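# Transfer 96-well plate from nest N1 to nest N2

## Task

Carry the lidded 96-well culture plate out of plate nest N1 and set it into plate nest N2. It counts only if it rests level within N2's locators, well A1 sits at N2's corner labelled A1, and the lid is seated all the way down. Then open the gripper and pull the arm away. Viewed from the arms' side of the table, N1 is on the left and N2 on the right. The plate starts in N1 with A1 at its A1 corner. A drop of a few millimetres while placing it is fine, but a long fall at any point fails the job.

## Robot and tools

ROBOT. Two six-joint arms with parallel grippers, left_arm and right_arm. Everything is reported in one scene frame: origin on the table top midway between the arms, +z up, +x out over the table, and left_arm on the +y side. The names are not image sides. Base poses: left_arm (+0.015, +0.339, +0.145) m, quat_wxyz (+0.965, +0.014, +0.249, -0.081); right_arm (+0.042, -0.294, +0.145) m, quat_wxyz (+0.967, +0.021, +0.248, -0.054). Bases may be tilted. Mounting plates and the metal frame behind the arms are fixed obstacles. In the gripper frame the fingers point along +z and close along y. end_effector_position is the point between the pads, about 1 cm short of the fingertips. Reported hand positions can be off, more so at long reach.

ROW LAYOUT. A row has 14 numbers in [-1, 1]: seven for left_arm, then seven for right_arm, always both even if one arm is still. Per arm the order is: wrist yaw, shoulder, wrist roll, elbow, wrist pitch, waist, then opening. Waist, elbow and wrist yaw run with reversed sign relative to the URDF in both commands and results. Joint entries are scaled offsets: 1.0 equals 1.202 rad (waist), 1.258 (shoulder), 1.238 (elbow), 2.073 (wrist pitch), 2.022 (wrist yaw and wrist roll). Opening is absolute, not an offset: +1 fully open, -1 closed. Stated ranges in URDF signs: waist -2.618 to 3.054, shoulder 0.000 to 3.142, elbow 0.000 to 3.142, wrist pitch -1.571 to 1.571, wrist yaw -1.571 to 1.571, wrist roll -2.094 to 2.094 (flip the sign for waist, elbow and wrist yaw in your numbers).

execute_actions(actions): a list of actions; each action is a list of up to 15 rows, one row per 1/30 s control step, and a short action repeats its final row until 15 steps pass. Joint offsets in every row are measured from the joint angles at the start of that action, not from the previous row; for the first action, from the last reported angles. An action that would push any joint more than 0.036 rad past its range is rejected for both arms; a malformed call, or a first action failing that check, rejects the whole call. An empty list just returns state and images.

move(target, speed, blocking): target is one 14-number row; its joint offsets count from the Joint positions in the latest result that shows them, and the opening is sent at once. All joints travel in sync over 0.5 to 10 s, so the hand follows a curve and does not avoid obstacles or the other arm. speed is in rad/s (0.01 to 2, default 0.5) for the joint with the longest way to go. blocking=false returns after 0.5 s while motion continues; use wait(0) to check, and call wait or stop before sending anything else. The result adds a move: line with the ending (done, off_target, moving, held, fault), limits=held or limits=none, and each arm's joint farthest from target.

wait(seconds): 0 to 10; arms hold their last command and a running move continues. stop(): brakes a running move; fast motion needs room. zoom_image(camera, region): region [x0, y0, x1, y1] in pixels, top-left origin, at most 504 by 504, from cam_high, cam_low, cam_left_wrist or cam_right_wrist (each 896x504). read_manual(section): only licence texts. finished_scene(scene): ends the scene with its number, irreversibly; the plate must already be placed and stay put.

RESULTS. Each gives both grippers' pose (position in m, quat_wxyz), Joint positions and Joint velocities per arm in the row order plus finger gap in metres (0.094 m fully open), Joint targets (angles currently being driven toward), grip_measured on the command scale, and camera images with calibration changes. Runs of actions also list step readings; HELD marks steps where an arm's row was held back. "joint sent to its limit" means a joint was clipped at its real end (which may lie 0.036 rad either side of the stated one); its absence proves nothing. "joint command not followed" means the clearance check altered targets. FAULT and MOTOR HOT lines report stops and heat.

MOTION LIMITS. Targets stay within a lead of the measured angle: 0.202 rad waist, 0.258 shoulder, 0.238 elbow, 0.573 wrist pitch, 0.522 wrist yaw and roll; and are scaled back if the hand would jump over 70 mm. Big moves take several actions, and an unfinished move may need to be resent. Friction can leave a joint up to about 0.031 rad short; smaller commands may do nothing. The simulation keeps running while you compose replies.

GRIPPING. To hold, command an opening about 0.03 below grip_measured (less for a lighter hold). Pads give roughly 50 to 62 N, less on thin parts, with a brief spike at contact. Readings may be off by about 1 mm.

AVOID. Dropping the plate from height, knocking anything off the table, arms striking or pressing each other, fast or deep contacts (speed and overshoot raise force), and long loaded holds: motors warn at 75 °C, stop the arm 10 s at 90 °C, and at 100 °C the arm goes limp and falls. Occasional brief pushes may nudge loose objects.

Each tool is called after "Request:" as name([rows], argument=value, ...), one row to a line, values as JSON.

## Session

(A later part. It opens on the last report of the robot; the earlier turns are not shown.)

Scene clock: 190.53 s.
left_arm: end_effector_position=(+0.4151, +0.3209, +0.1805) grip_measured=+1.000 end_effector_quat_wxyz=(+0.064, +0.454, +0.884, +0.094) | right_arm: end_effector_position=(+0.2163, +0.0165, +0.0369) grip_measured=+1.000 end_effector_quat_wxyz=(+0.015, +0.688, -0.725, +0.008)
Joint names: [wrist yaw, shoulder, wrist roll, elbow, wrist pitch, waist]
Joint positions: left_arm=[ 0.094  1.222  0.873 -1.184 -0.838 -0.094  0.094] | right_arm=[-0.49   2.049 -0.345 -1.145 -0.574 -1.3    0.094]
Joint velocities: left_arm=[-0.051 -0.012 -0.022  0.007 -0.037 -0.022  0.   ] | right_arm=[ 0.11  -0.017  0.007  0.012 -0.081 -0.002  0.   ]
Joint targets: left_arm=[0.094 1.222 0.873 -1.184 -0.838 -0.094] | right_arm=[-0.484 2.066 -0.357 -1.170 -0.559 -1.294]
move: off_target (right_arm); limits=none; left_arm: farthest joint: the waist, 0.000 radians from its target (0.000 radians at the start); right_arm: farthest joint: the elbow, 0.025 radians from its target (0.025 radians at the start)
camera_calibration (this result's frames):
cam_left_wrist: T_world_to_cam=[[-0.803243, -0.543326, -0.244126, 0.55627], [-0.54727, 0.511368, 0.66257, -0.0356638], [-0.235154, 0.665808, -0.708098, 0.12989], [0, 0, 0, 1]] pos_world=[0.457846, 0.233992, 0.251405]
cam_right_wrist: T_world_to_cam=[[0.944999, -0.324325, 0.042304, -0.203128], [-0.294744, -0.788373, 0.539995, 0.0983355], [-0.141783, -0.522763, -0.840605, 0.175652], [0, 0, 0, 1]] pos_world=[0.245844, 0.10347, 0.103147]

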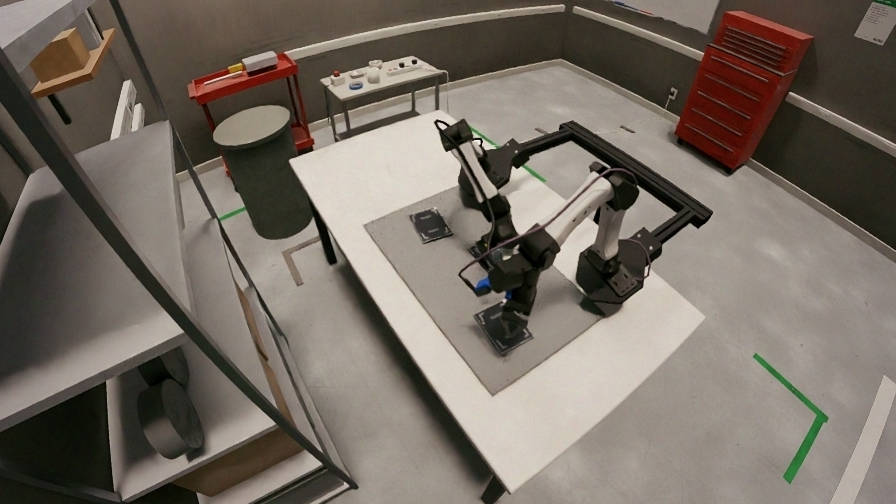

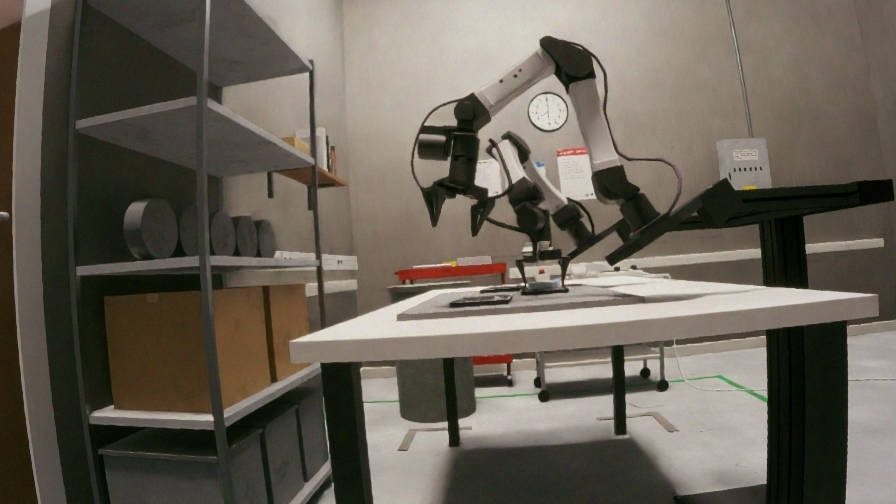

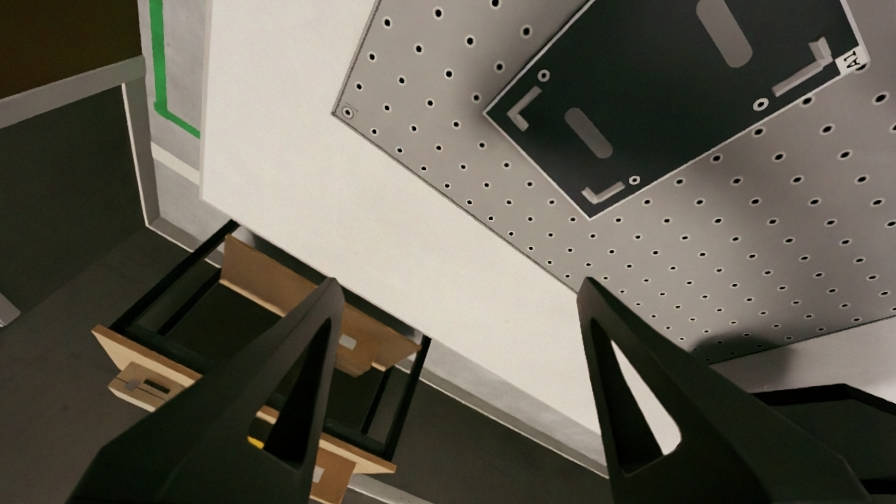

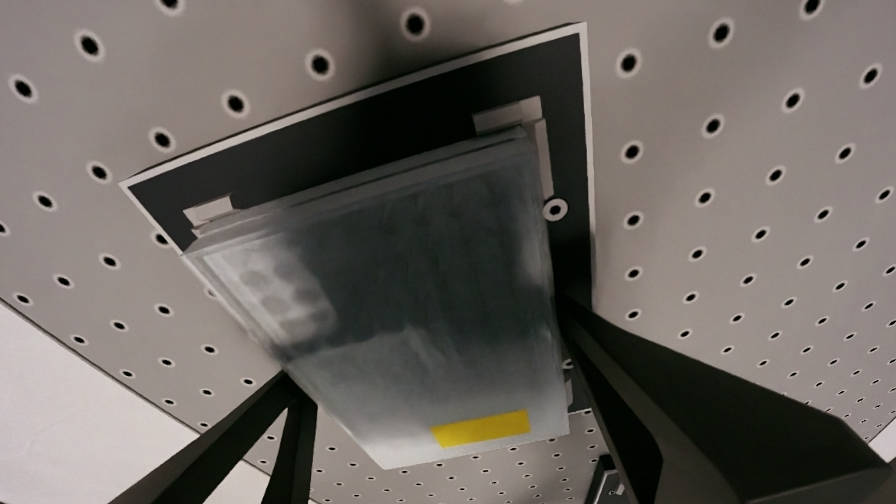

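At grasp height. Grip.

Request:
execute_actions([
  [[0,0,0,0,0,0,1,0,0,0,0,0,0,0.9]],
  [[0,0,0,0,0,0,1,0,0,0,0,0,0,0.77]],
  [[0,0,0,0,0,0,1,0,0,0,0,0,0,0.77]],
])

Scene clock: 194.10 s.
left_arm: end_effector_position=(+0.4151, +0.3209, +0.1805) grip_measured=+1.000 end_effector_quat_wxyz=(+0.064, +0.454, +0.884, +0.094) | right_arm: end_effector_position=(+0.2179, +0.0164, +0.0368) grip_measured=+0.800 end_effector_quat_wxyz=(+0.013, +0.688, -0.726, +0.011)
Joint names: [wrist yaw, shoulder, wrist roll, elbow, wrist pitch, waist]
Joint positions: left_arm=[ 0.094  1.222  0.873 -1.184 -0.838 -0.094  0.094] | right_arm=[-0.497  2.049 -0.346 -1.145 -0.571 -1.299  0.085]
Joint velocities: left_arm=[-0.007 -0.007 -0.037 -0.002 -0.007  0.002  0.   ] | right_arm=[ 0.037 -0.022 -0.051 -0.012  0.022  0.007 -0.   ]
Joint targets: left_arm=[0.094 1.222 0.873 -1.184 -0.838 -0.094] | right_arm=[-0.497 2.049 -0.346 -1.145 -0.571 -1.299]
Step readings (joint positions; steps 1 to 15: 1st action; 16 to 30: 2nd action; 31 to 45: 3rd action):
0: left_arm=[0.094 1.222 0.873 -1.184 -0.838 -0.094] | right_arm=[-0.490 2.049 -0.346 -1.145 -0.573 -1.300]
1: left_arm=[0.094 1.222 0.873 -1.184 -0.838 -0.094] | right_arm=[-0.490 2.049 -0.346 -1.145 -0.573 -1.300]
2: left_arm=[0.094 1.222 0.873 -1.184 -0.838 -0.094] | right_arm=[-0.490 2.049 -0.346 -1.145 -0.573 -1.300]
4: left_arm=[0.094 1.222 0.873 -1.184 -0.838 -0.094] | right_arm=[-0.490 2.049 -0.346 -1.145 -0.573 -1.300]
8: left_arm=[0.094 1.222 0.873 -1.184 -0.838 -0.094] | right_arm=[-0.490 2.049 -0.346 -1.145 -0.573 -1.300]
15: left_arm=[0.094 1.222 0.873 -1.184 -0.838 -0.094] | right_arm=[-0.490 2.049 -0.346 -1.145 -0.573 -1.300]
16: left_arm=[0.094 1.222 0.873 -1.184 -0.838 -0.094] | right_arm=[-0.496 2.049 -0.346 -1.145 -0.572 -1.300]
17: left_arm=[0.094 1.222 0.873 -1.184 -0.838 -0.094] | right_arm=[-0.497 2.049 -0.346 -1.145 -0.571 -1.299]
19: left_arm=[0.094 1.222 0.873 -1.184 -0.838 -0.094] | right_arm=[-0.497 2.049 -0.346 -1.145 -0.571 -1.299]
23: left_arm=[0.094 1.222 0.873 -1.184 -0.838 -0.094] | right_arm=[-0.497 2.049 -0.346 -1.145 -0.571 -1.299]
30: left_arm=[0.094 1.222 0.873 -1.184 -0.838 -0.094] | right_arm=[-0.497 2.049 -0.346 -1.145 -0.571 -1.299]
31: left_arm=[0.094 1.222 0.873 -1.184 -0.838 -0.094] | right_arm=[-0.497 2.049 -0.346 -1.145 -0.571 -1.299]
32: left_arm=[0.094 1.222 0.873 -1.184 -0.838 -0.094] | right_arm=[-0.497 2.049 -0.346 -1.145 -0.571 -1.299]
34: left_arm=[0.094 1.222 0.873 -1.184 -0.838 -0.094] | right_arm=[-0.497 2.049 -0.346 -1.145 -0.571 -1.299]
38: left_arm=[0.094 1.222 0.873 -1.184 -0.838 -0.094] | right_arm=[-0.497 2.049 -0.346 -1.145 -0.571 -1.299]
45: Joint positions above
camera_calibration (this result's frames):
cam_left_wrist: T_world_to_cam=[[-0.803243, -0.543326, -0.244126, 0.55627], [-0.54727, 0.511368, 0.66257, -0.0356638], [-0.235154, 0.665808, -0.708098, 0.12989], [0, 0, 0, 1]] pos_world=[0.457846, 0.233992, 0.251405]
cam_right_wrist: T_world_to_cam=[[0.944228, -0.325508, 0.04978, -0.204734], [-0.29985, -0.787439, 0.538544, 0.0999582], [-0.136102, -0.523435, -0.841125, 0.174512], [0, 0, 0, 1]] pos_world=[0.247039, 0.103414, 0.103146]

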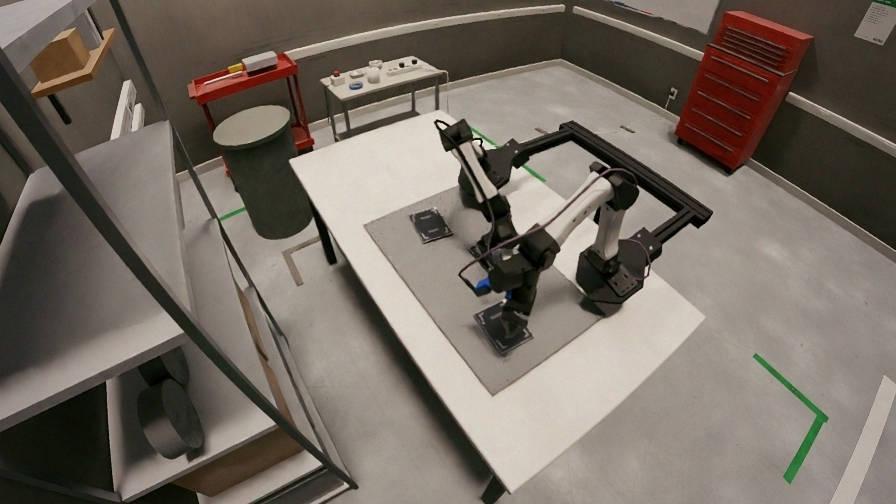

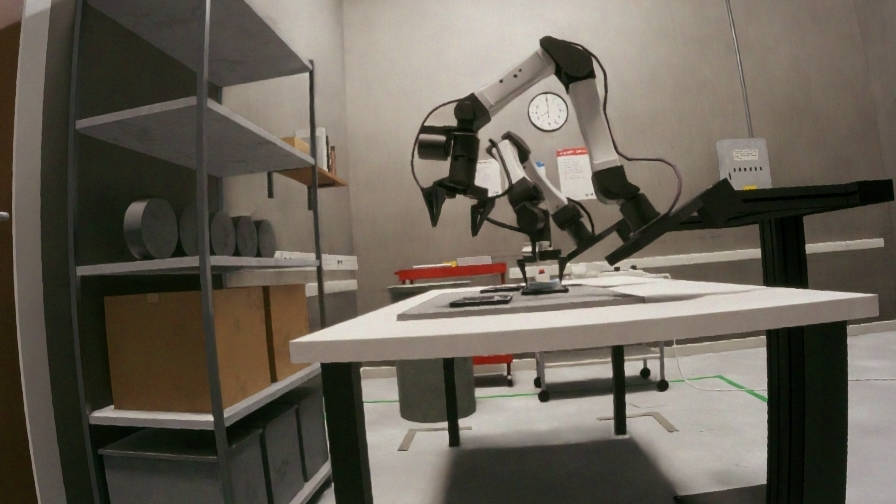

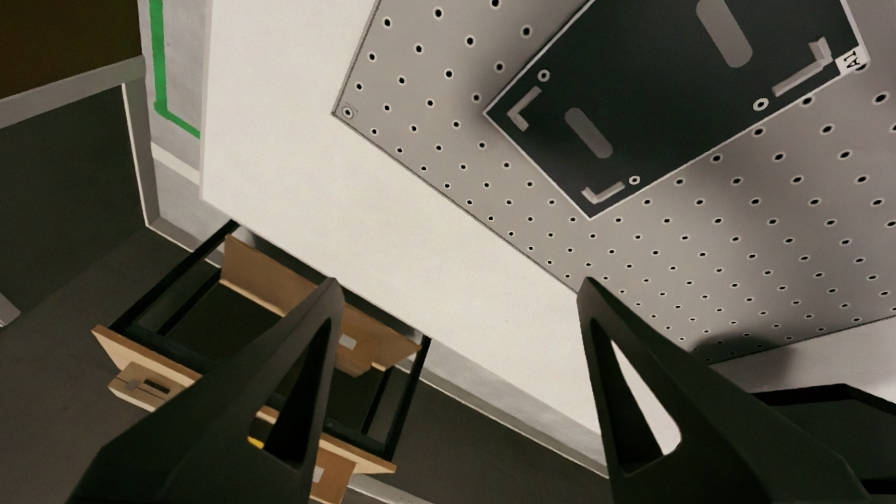

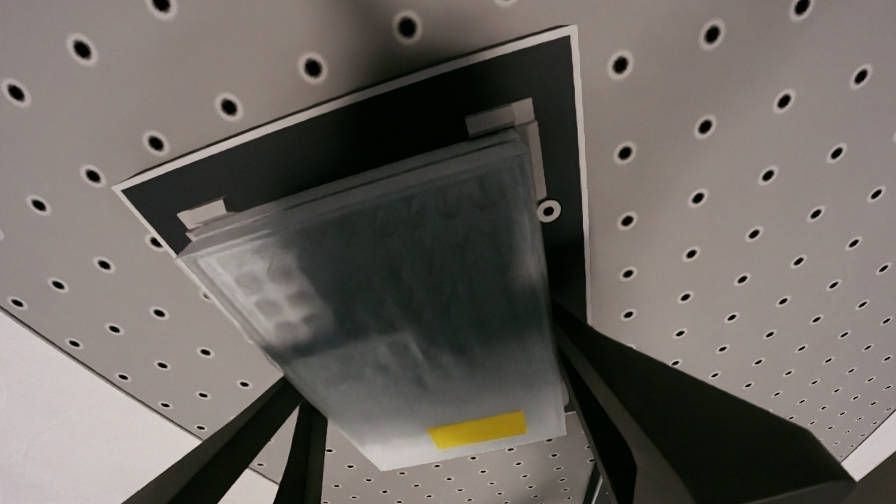

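Request:
move(target=[0,0,0,0,0,0,1,0,-0.05,0.008,0,-0.027,-0.018,0.77], speed=0.04)

Request:
move(target=[0,0,0,0,0,0,1,0,-0.125,0.02,0,-0.075,-0.04,0.77], speed=0.15)

Scene clock: 202.60 s.
left_arm: end_effector_position=(+0.4151, +0.3209, +0.1805) grip_measured=+1.000 end_effector_quat_wxyz=(+0.064, +0.454, +0.884, +0.094) | right_arm: end_effector_position=(+0.2197, +0.0146, +0.0498) grip_measured=+0.800 end_effector_quat_wxyz=(+0.011, +0.690, -0.724, +0.009)
Joint names: [wrist yaw, shoulder, wrist roll, elbow, wrist pitch, waist]
Joint positions: left_arm=[ 0.094  1.222  0.873 -1.184 -0.838 -0.094  0.094] | right_arm=[-0.497  2.01  -0.341 -1.145 -0.61  -1.31   0.085]
Joint velocities: left_arm=[-0.051  0.002  0.095  0.002  0.051  0.007  0.   ] | right_arm=[-0.022 -0.012  0.007  0.002  0.007  0.007 -0.001]
Joint targets: left_arm=[0.094 1.222 0.873 -1.184 -0.838 -0.094] | right_arm=[-0.497 1.986 -0.329 -1.145 -0.627 -1.321]
move: off_target (right_arm); limits=none; left_arm: farthest joint: the waist, 0.000 radians from its target (0.000 radians at the start); right_arm: farthest joint: the shoulder, 0.024 radians from its target (0.063 radians at the start)
camera_calibration (this result's frames):
cam_left_wrist: T_world_to_cam=[[-0.803243, -0.543326, -0.244126, 0.55627], [-0.54727, 0.511368, 0.66257, -0.0356638], [-0.235154, 0.665808, -0.708098, 0.12989], [0, 0, 0, 1]] pos_world=[0.457846, 0.233992, 0.251405]
cam_right_wrist: T_world_to_cam=[[0.945901, -0.32075, 0.0488869, -0.208087], [-0.296073, -0.791678, 0.534403, 0.0915584], [-0.132707, -0.519967, -0.843815, 0.184113], [0, 0, 0, 1]] pos_world=[0.248371, 0.101473, 0.116601]

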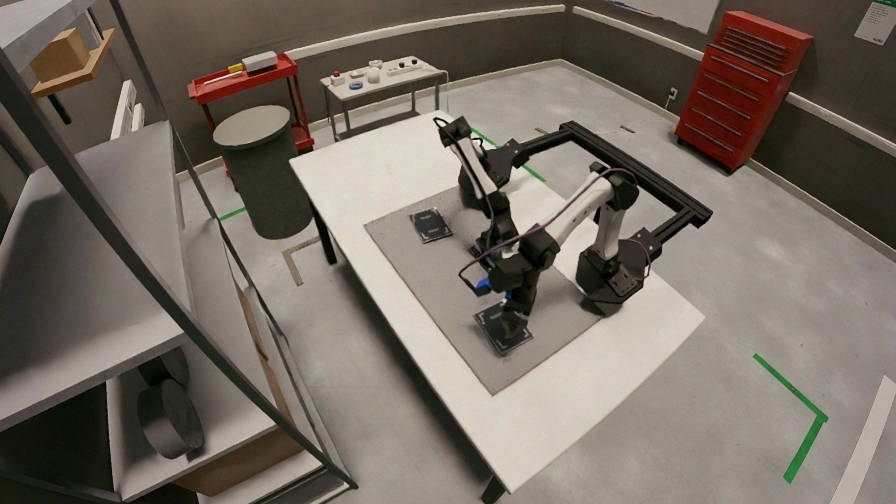

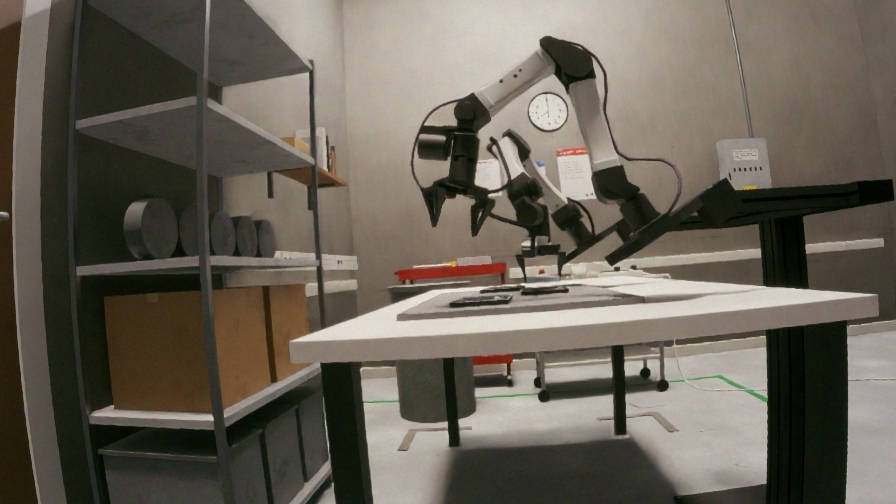

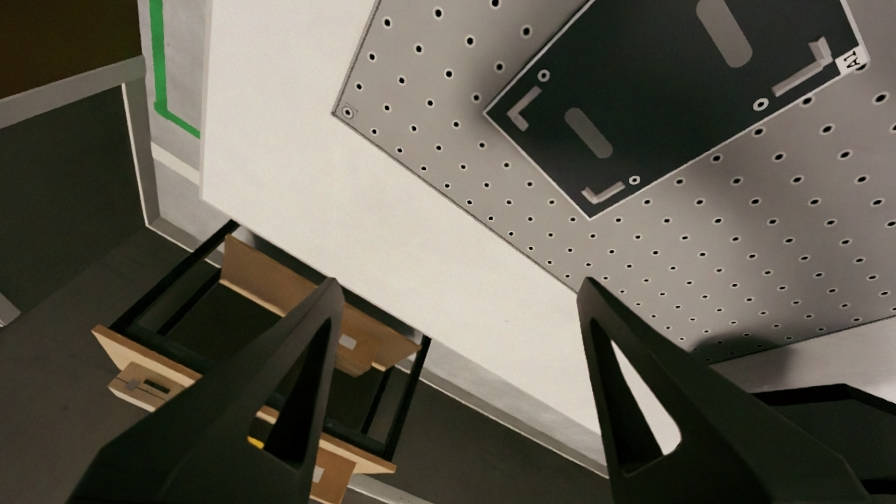

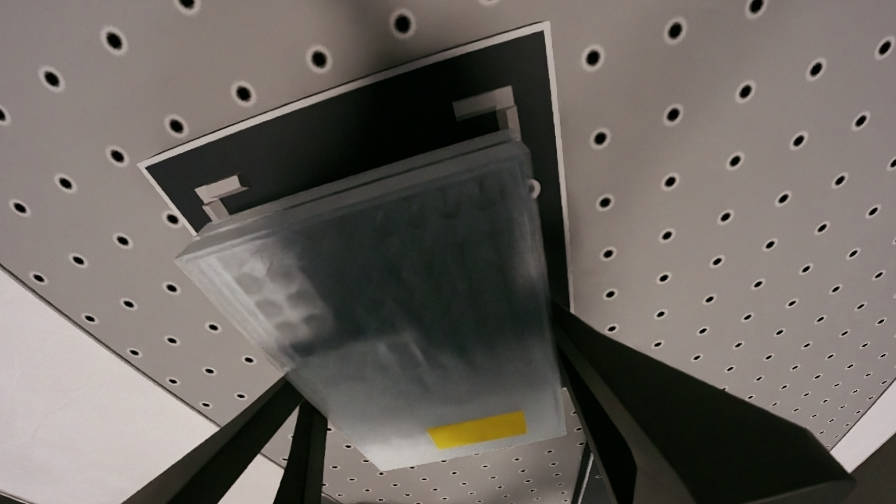

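Scene clock: 204.20 s.
left_arm: end_effector_position=(+0.4151, +0.3209, +0.1805) grip_measured=+1.000 end_effector_quat_wxyz=(+0.064, +0.454, +0.884, +0.094) | right_arm: end_effector_position=(+0.2247, +0.0040, +0.0942) grip_measured=+0.800 end_effector_quat_wxyz=(+0.004, +0.692, -0.722, +0.004)
Joint names: [wrist yaw, shoulder, wrist roll, elbow, wrist pitch, waist]
Joint positions: left_arm=[ 0.094  1.222  0.873 -1.184 -0.838 -0.094  0.094] | right_arm=[-0.497  1.874 -0.313 -1.145 -0.749 -1.348  0.085]
Joint velocities: left_arm=[ 0.051 -0.002 -0.037  0.012  0.095  0.007  0.   ] | right_arm=[-0.051  0.012  0.081  0.002 -0.022 -0.002  0.   ]
Joint targets: left_arm=[0.094 1.222 0.873 -1.184 -0.838 -0.094] | right_arm=[-0.497 1.853 -0.301 -1.145 -0.766 -1.358]
move: off_target (right_arm); limits=none; left_arm: farthest joint: the waist, 0.000 radians from its target (0.000 radians at the start); right_arm: farthest joint: the shoulder, 0.022 radians from its target (0.157 radians at the start)
camera_calibration (this result's frames):
cam_left_wrist: T_world_to_cam=[[-0.803243, -0.543326, -0.244126, 0.55627], [-0.54727, 0.511368, 0.66257, -0.0356638], [-0.235154, 0.665808, -0.708098, 0.12989], [0, 0, 0, 1]] pos_world=[0.457846, 0.233992, 0.251405]
cam_right_wrist: T_world_to_cam=[[0.94785, -0.315391, 0.0459127, -0.218559], [-0.292019, -0.801682, 0.521566, 0.0612362], [-0.12769, -0.507774, -0.851975, 0.216308], [0, 0, 0, 1]] pos_world=[0.252664, 0.0899957, 0.162384]

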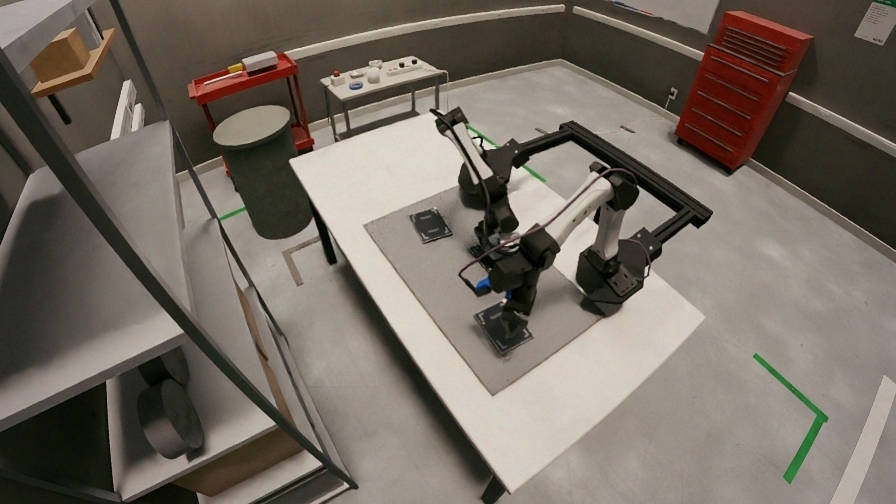

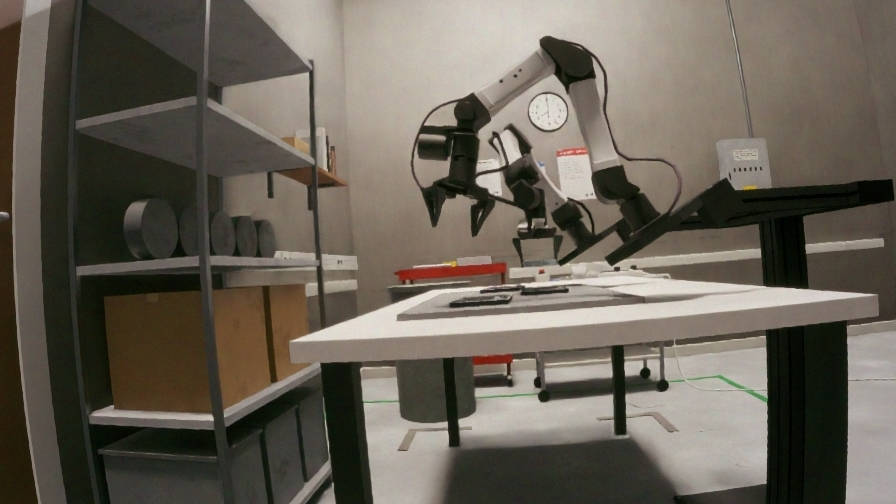

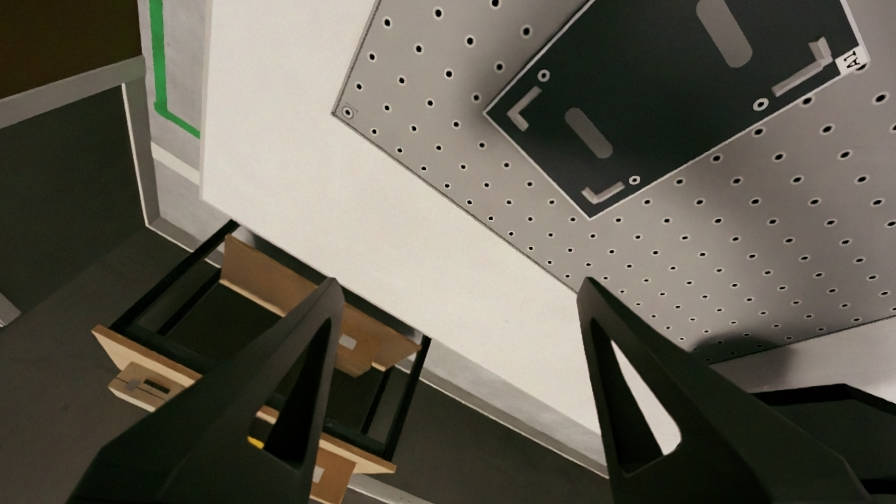

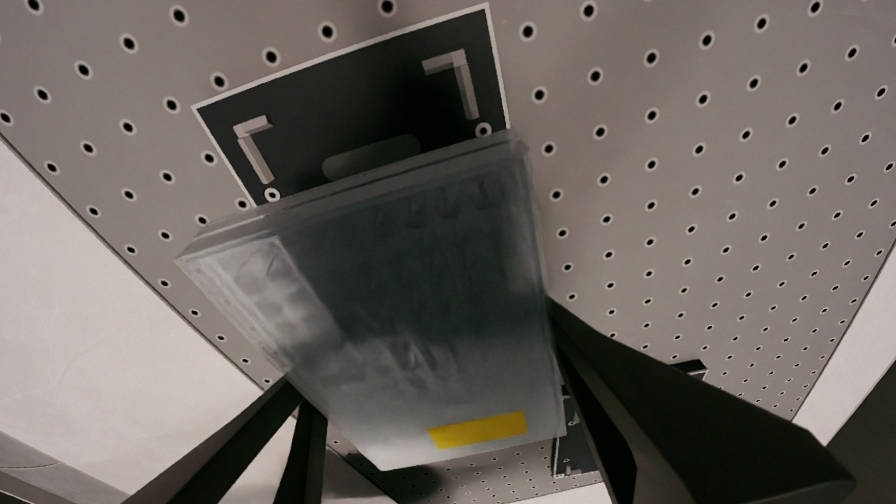

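Request:
move(target=[0,0,0,0,0,0,1,0.16,-0.52,-0.468,0.309,0.058,0.834,0.77], speed=0.4)

Scene clock: 217.80 s.
left_arm: end_effector_position=(+0.4151, +0.3209, +0.1805) grip_measured=+1.000 end_effector_quat_wxyz=(+0.064, +0.454, +0.884, +0.094) | right_arm: end_effector_position=(+0.3411, -0.2560, +0.0893) grip_measured=+0.800 end_effector_quat_wxyz=(+0.003, +0.661, -0.750, +0.000)
Joint names: [wrist yaw, shoulder, wrist roll, elbow, wrist pitch, waist]
Joint positions: left_arm=[ 0.094  1.222  0.873 -1.184 -0.838 -0.094  0.094] | right_arm=[-0.183  1.242 -1.247 -0.783 -0.644 -0.352  0.085]
Joint velocities: left_arm=[ 0.022 -0.007 -0.022  0.002 -0.081  0.002  0.   ] | right_arm=[-0.066 -0.012  0.007  0.002  0.022 -0.002  0.001]
Joint targets: left_arm=[0.094 1.222 0.873 -1.184 -0.838 -0.094] | right_arm=[-0.174 1.220 -1.259 -0.763 -0.629 -0.346]
move: off_target (right_arm); limits=none; left_arm: farthest joint: the waist, 0.000 radians from its target (0.000 radians at the start); right_arm: farthest joint: the shoulder, 0.022 radians from its target (0.654 radians at the start)
camera_calibration (this result's frames):
cam_left_wrist: T_world_to_cam=[[-0.803243, -0.543326, -0.244126, 0.55627], [-0.54727, 0.511368, 0.66257, -0.0356638], [-0.235154, 0.665808, -0.708098, 0.12989], [0, 0, 0, 1]] pos_world=[0.457846, 0.233992, 0.251405]
cam_right_wrist: T_world_to_cam=[[0.918028, -0.394445, 0.0404623, -0.420224], [-0.357291, -0.778643, 0.515808, -0.0820139], [-0.171952, -0.487983, -0.855748, 0.11553], [0, 0, 0, 1]] pos_world=[0.376341, -0.173239, 0.158171]

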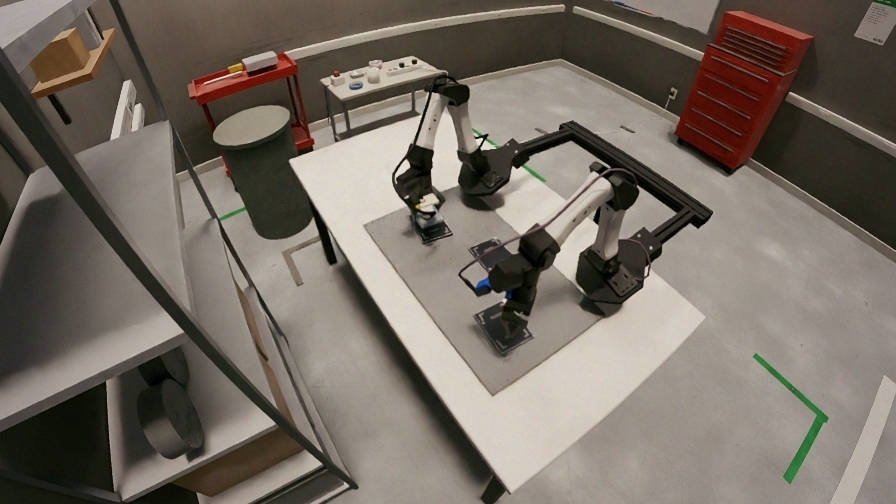

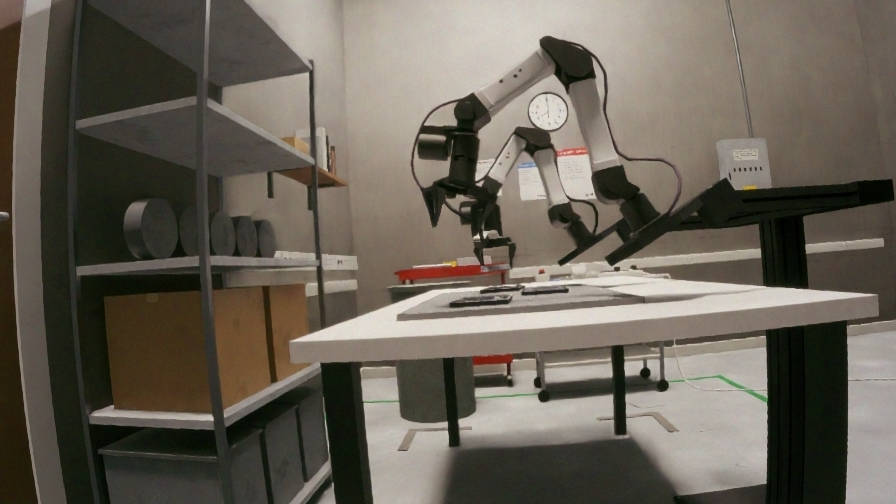

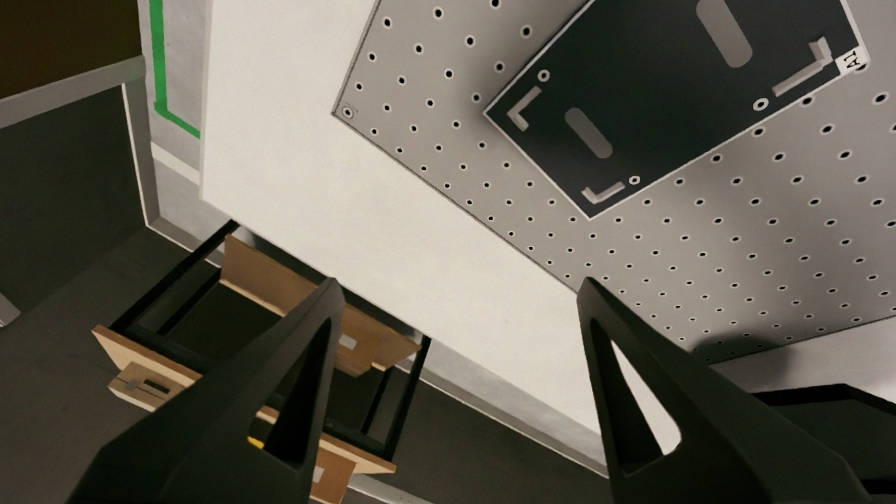

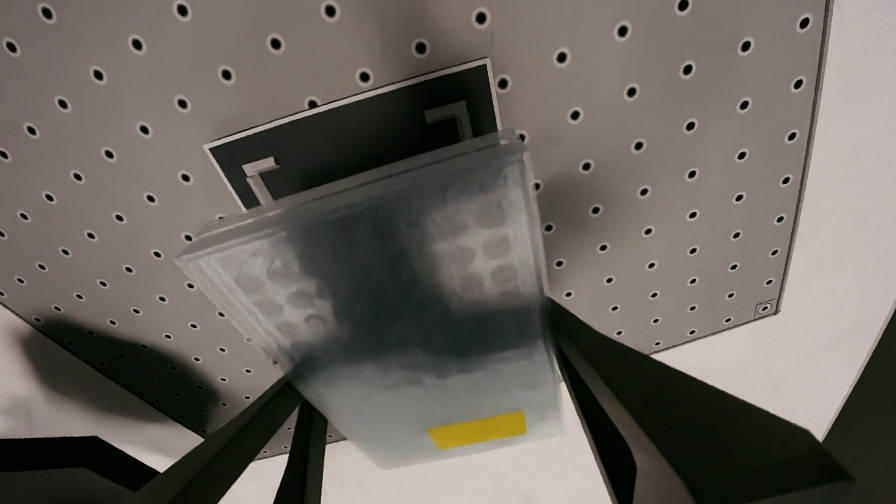

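Request:
move(target=[0,0,0,0,0,0,1,0.008,0.04,0.008,0.087,0.069,0.018,0.77], speed=0.1)

Scene clock: 231.53 s.
left_arm: end_effector_position=(+0.4151, +0.3209, +0.1805) grip_measured=+1.000 end_effector_quat_wxyz=(+0.064, +0.454, +0.884, +0.094) | right_arm: end_effector_position=(+0.3297, -0.2567, +0.0651) grip_measured=+0.800 end_effector_quat_wxyz=(+0.001, +0.655, -0.756, +0.001)
Joint names: [wrist yaw, shoulder, wrist roll, elbow, wrist pitch, waist]
Joint positions: left_arm=[ 0.094  1.222  0.873 -1.184 -0.838 -0.094  0.094] | right_arm=[-0.177  1.277 -1.242 -0.695 -0.516 -0.339  0.085]
Joint velocities: left_arm=[ 0.007 -0.007 -0.051  0.002 -0.022  0.017  0.   ] | right_arm=[-0.051  0.007  0.007  0.007  0.066  0.007  0.   ]
Joint targets: left_arm=[0.094 1.222 0.873 -1.184 -0.838 -0.094] | right_arm=[-0.167 1.292 -1.231 -0.675 -0.501 -0.331]
move: done; limits=none; left_arm: farthest joint: the waist, 0.000 radians from its target (0.000 radians at the start); right_arm: farthest joint: the elbow, 0.019 radians from its target (0.108 radians at the start)
camera_calibration (this result's frames):
cam_left_wrist: T_world_to_cam=[[-0.803243, -0.543326, -0.244126, 0.55627], [-0.54727, 0.511368, 0.66257, -0.0356638], [-0.235154, 0.665808, -0.708098, 0.12989], [0, 0, 0, 1]] pos_world=[0.457846, 0.233992, 0.251405]
cam_right_wrist: T_world_to_cam=[[0.910834, -0.410561, 0.042683, -0.410978], [-0.372435, -0.772834, 0.513829, -0.0675662], [-0.177971, -0.483909, -0.85683, 0.0956206], [0, 0, 0, 1]] pos_world=[0.366186, -0.174677, 0.13419]

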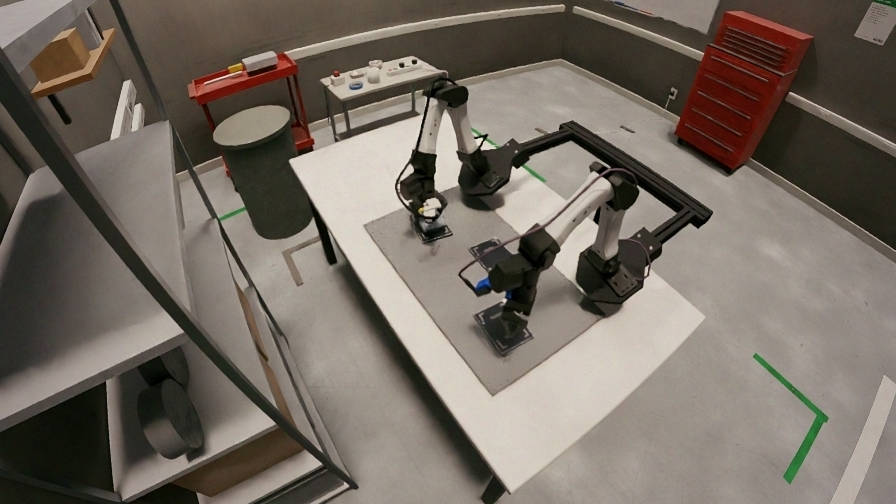

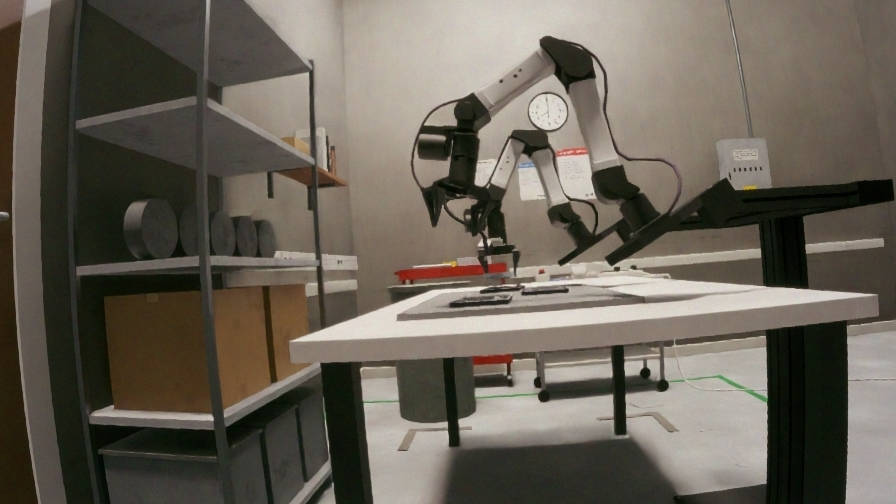

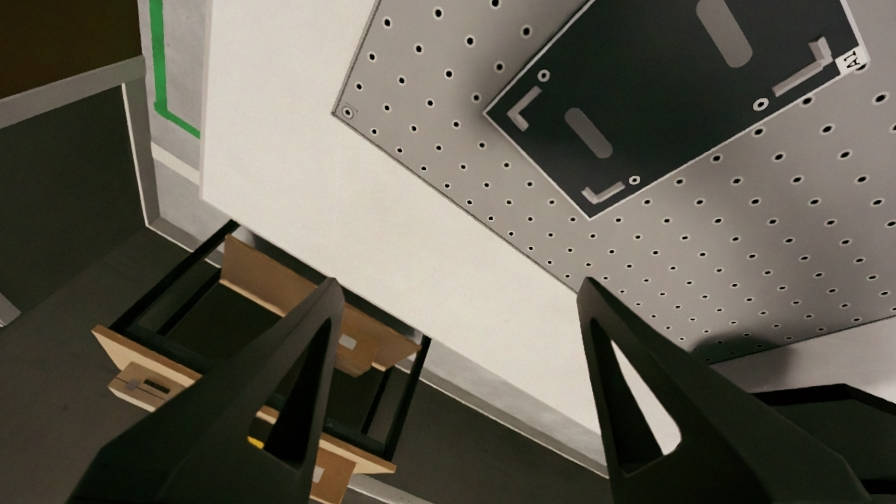

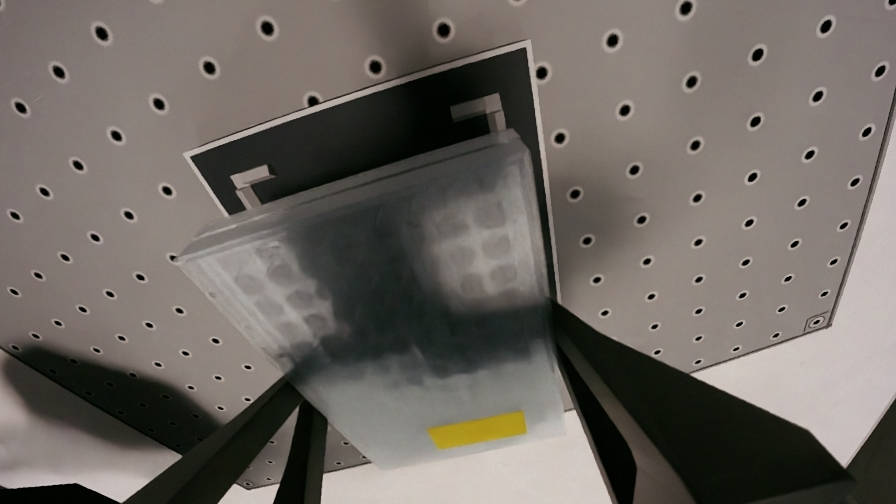

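Request:
move(target=[0,0,0,0,0,0,1,0.009,0.063,-0.013,0.044,0.056,0.021,0.77], speed=0.06)

Scene clock: 245.50 s.
left_arm: end_effector_position=(+0.4151, +0.3209, +0.1805) grip_measured=+1.000 end_effector_quat_wxyz=(+0.064, +0.454, +0.884, +0.094) | right_arm: end_effector_position=(+0.3279, -0.2573, +0.0454) grip_measured=+0.800 end_effector_quat_wxyz=(+0.001, +0.654, -0.756, +0.001)
Joint names: [wrist yaw, shoulder, wrist roll, elbow, wrist pitch, waist]
Joint positions: left_arm=[ 0.094  1.222  0.873 -1.184 -0.838 -0.094  0.094] | right_arm=[-0.168  1.34  -1.257 -0.661 -0.415 -0.322  0.085]
Joint velocities: left_arm=[-0.037 -0.002  0.037  0.022 -0.081  0.002  0.   ] | right_arm=[-0.037  0.002 -0.022 -0.002 -0.022 -0.007 -0.   ]
Joint targets: left_arm=[0.094 1.222 0.873 -1.184 -0.838 -0.094] | right_arm=[-0.158 1.356 -1.268 -0.641 -0.400 -0.314]
move: done; limits=none; left_arm: farthest joint: the waist, 0.000 radians from its target (0.000 radians at the start); right_arm: farthest joint: the elbow, 0.020 radians from its target (0.054 radians at the start)
camera_calibration (this result's frames):
cam_left_wrist: T_world_to_cam=[[-0.803243, -0.543326, -0.244126, 0.55627], [-0.54727, 0.511368, 0.66257, -0.0356638], [-0.235154, 0.665808, -0.708098, 0.12989], [0, 0, 0, 1]] pos_world=[0.457846, 0.233992, 0.251405]
cam_right_wrist: T_world_to_cam=[[0.910298, -0.41168, 0.0433213, -0.408903], [-0.373888, -0.772763, 0.51288, -0.0580252], [-0.177665, -0.483071, -0.857367, 0.0781856], [0, 0, 0, 1]] pos_world=[0.36442, -0.175408, 0.114508]

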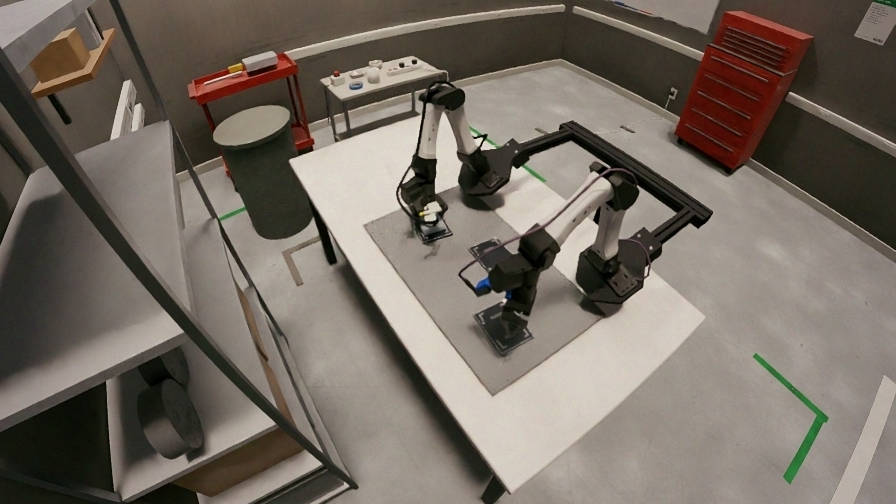

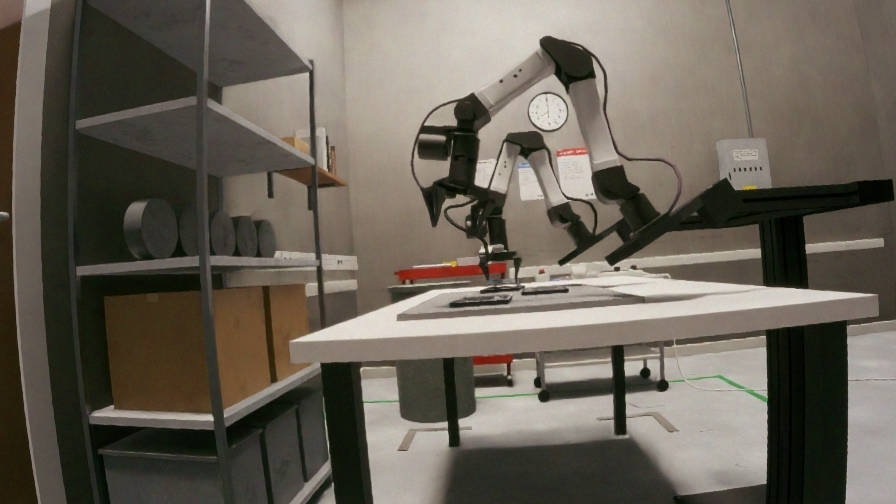

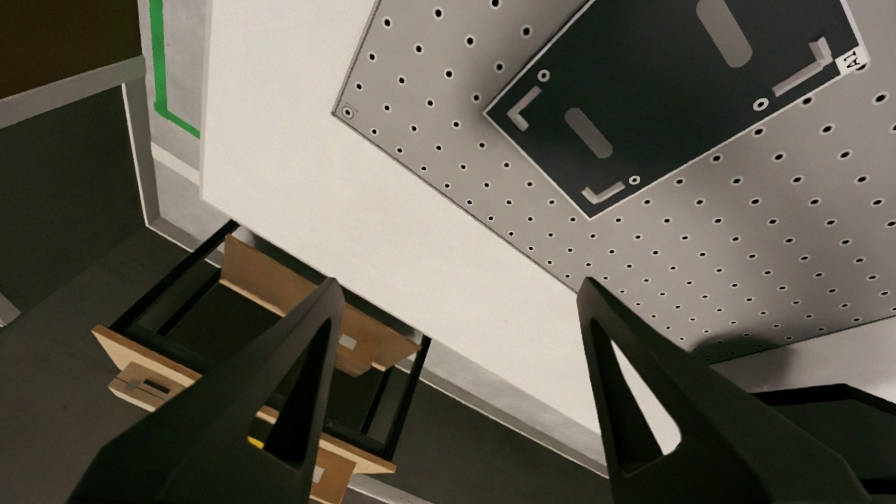

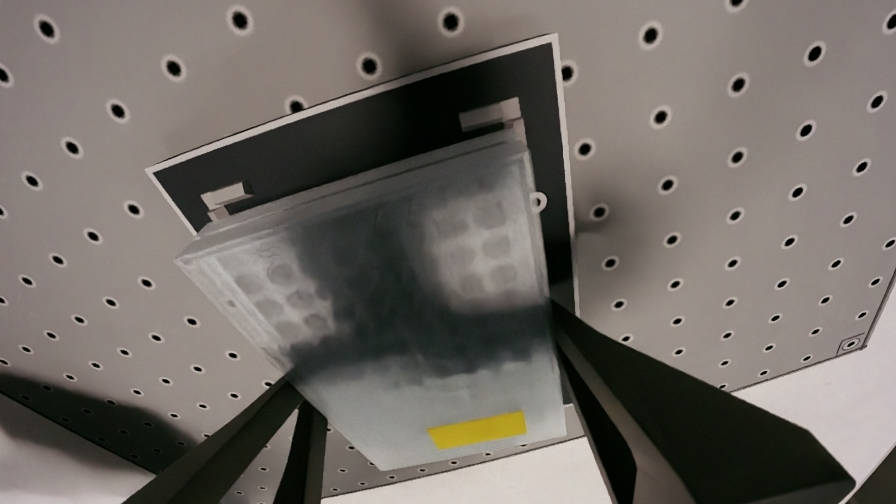

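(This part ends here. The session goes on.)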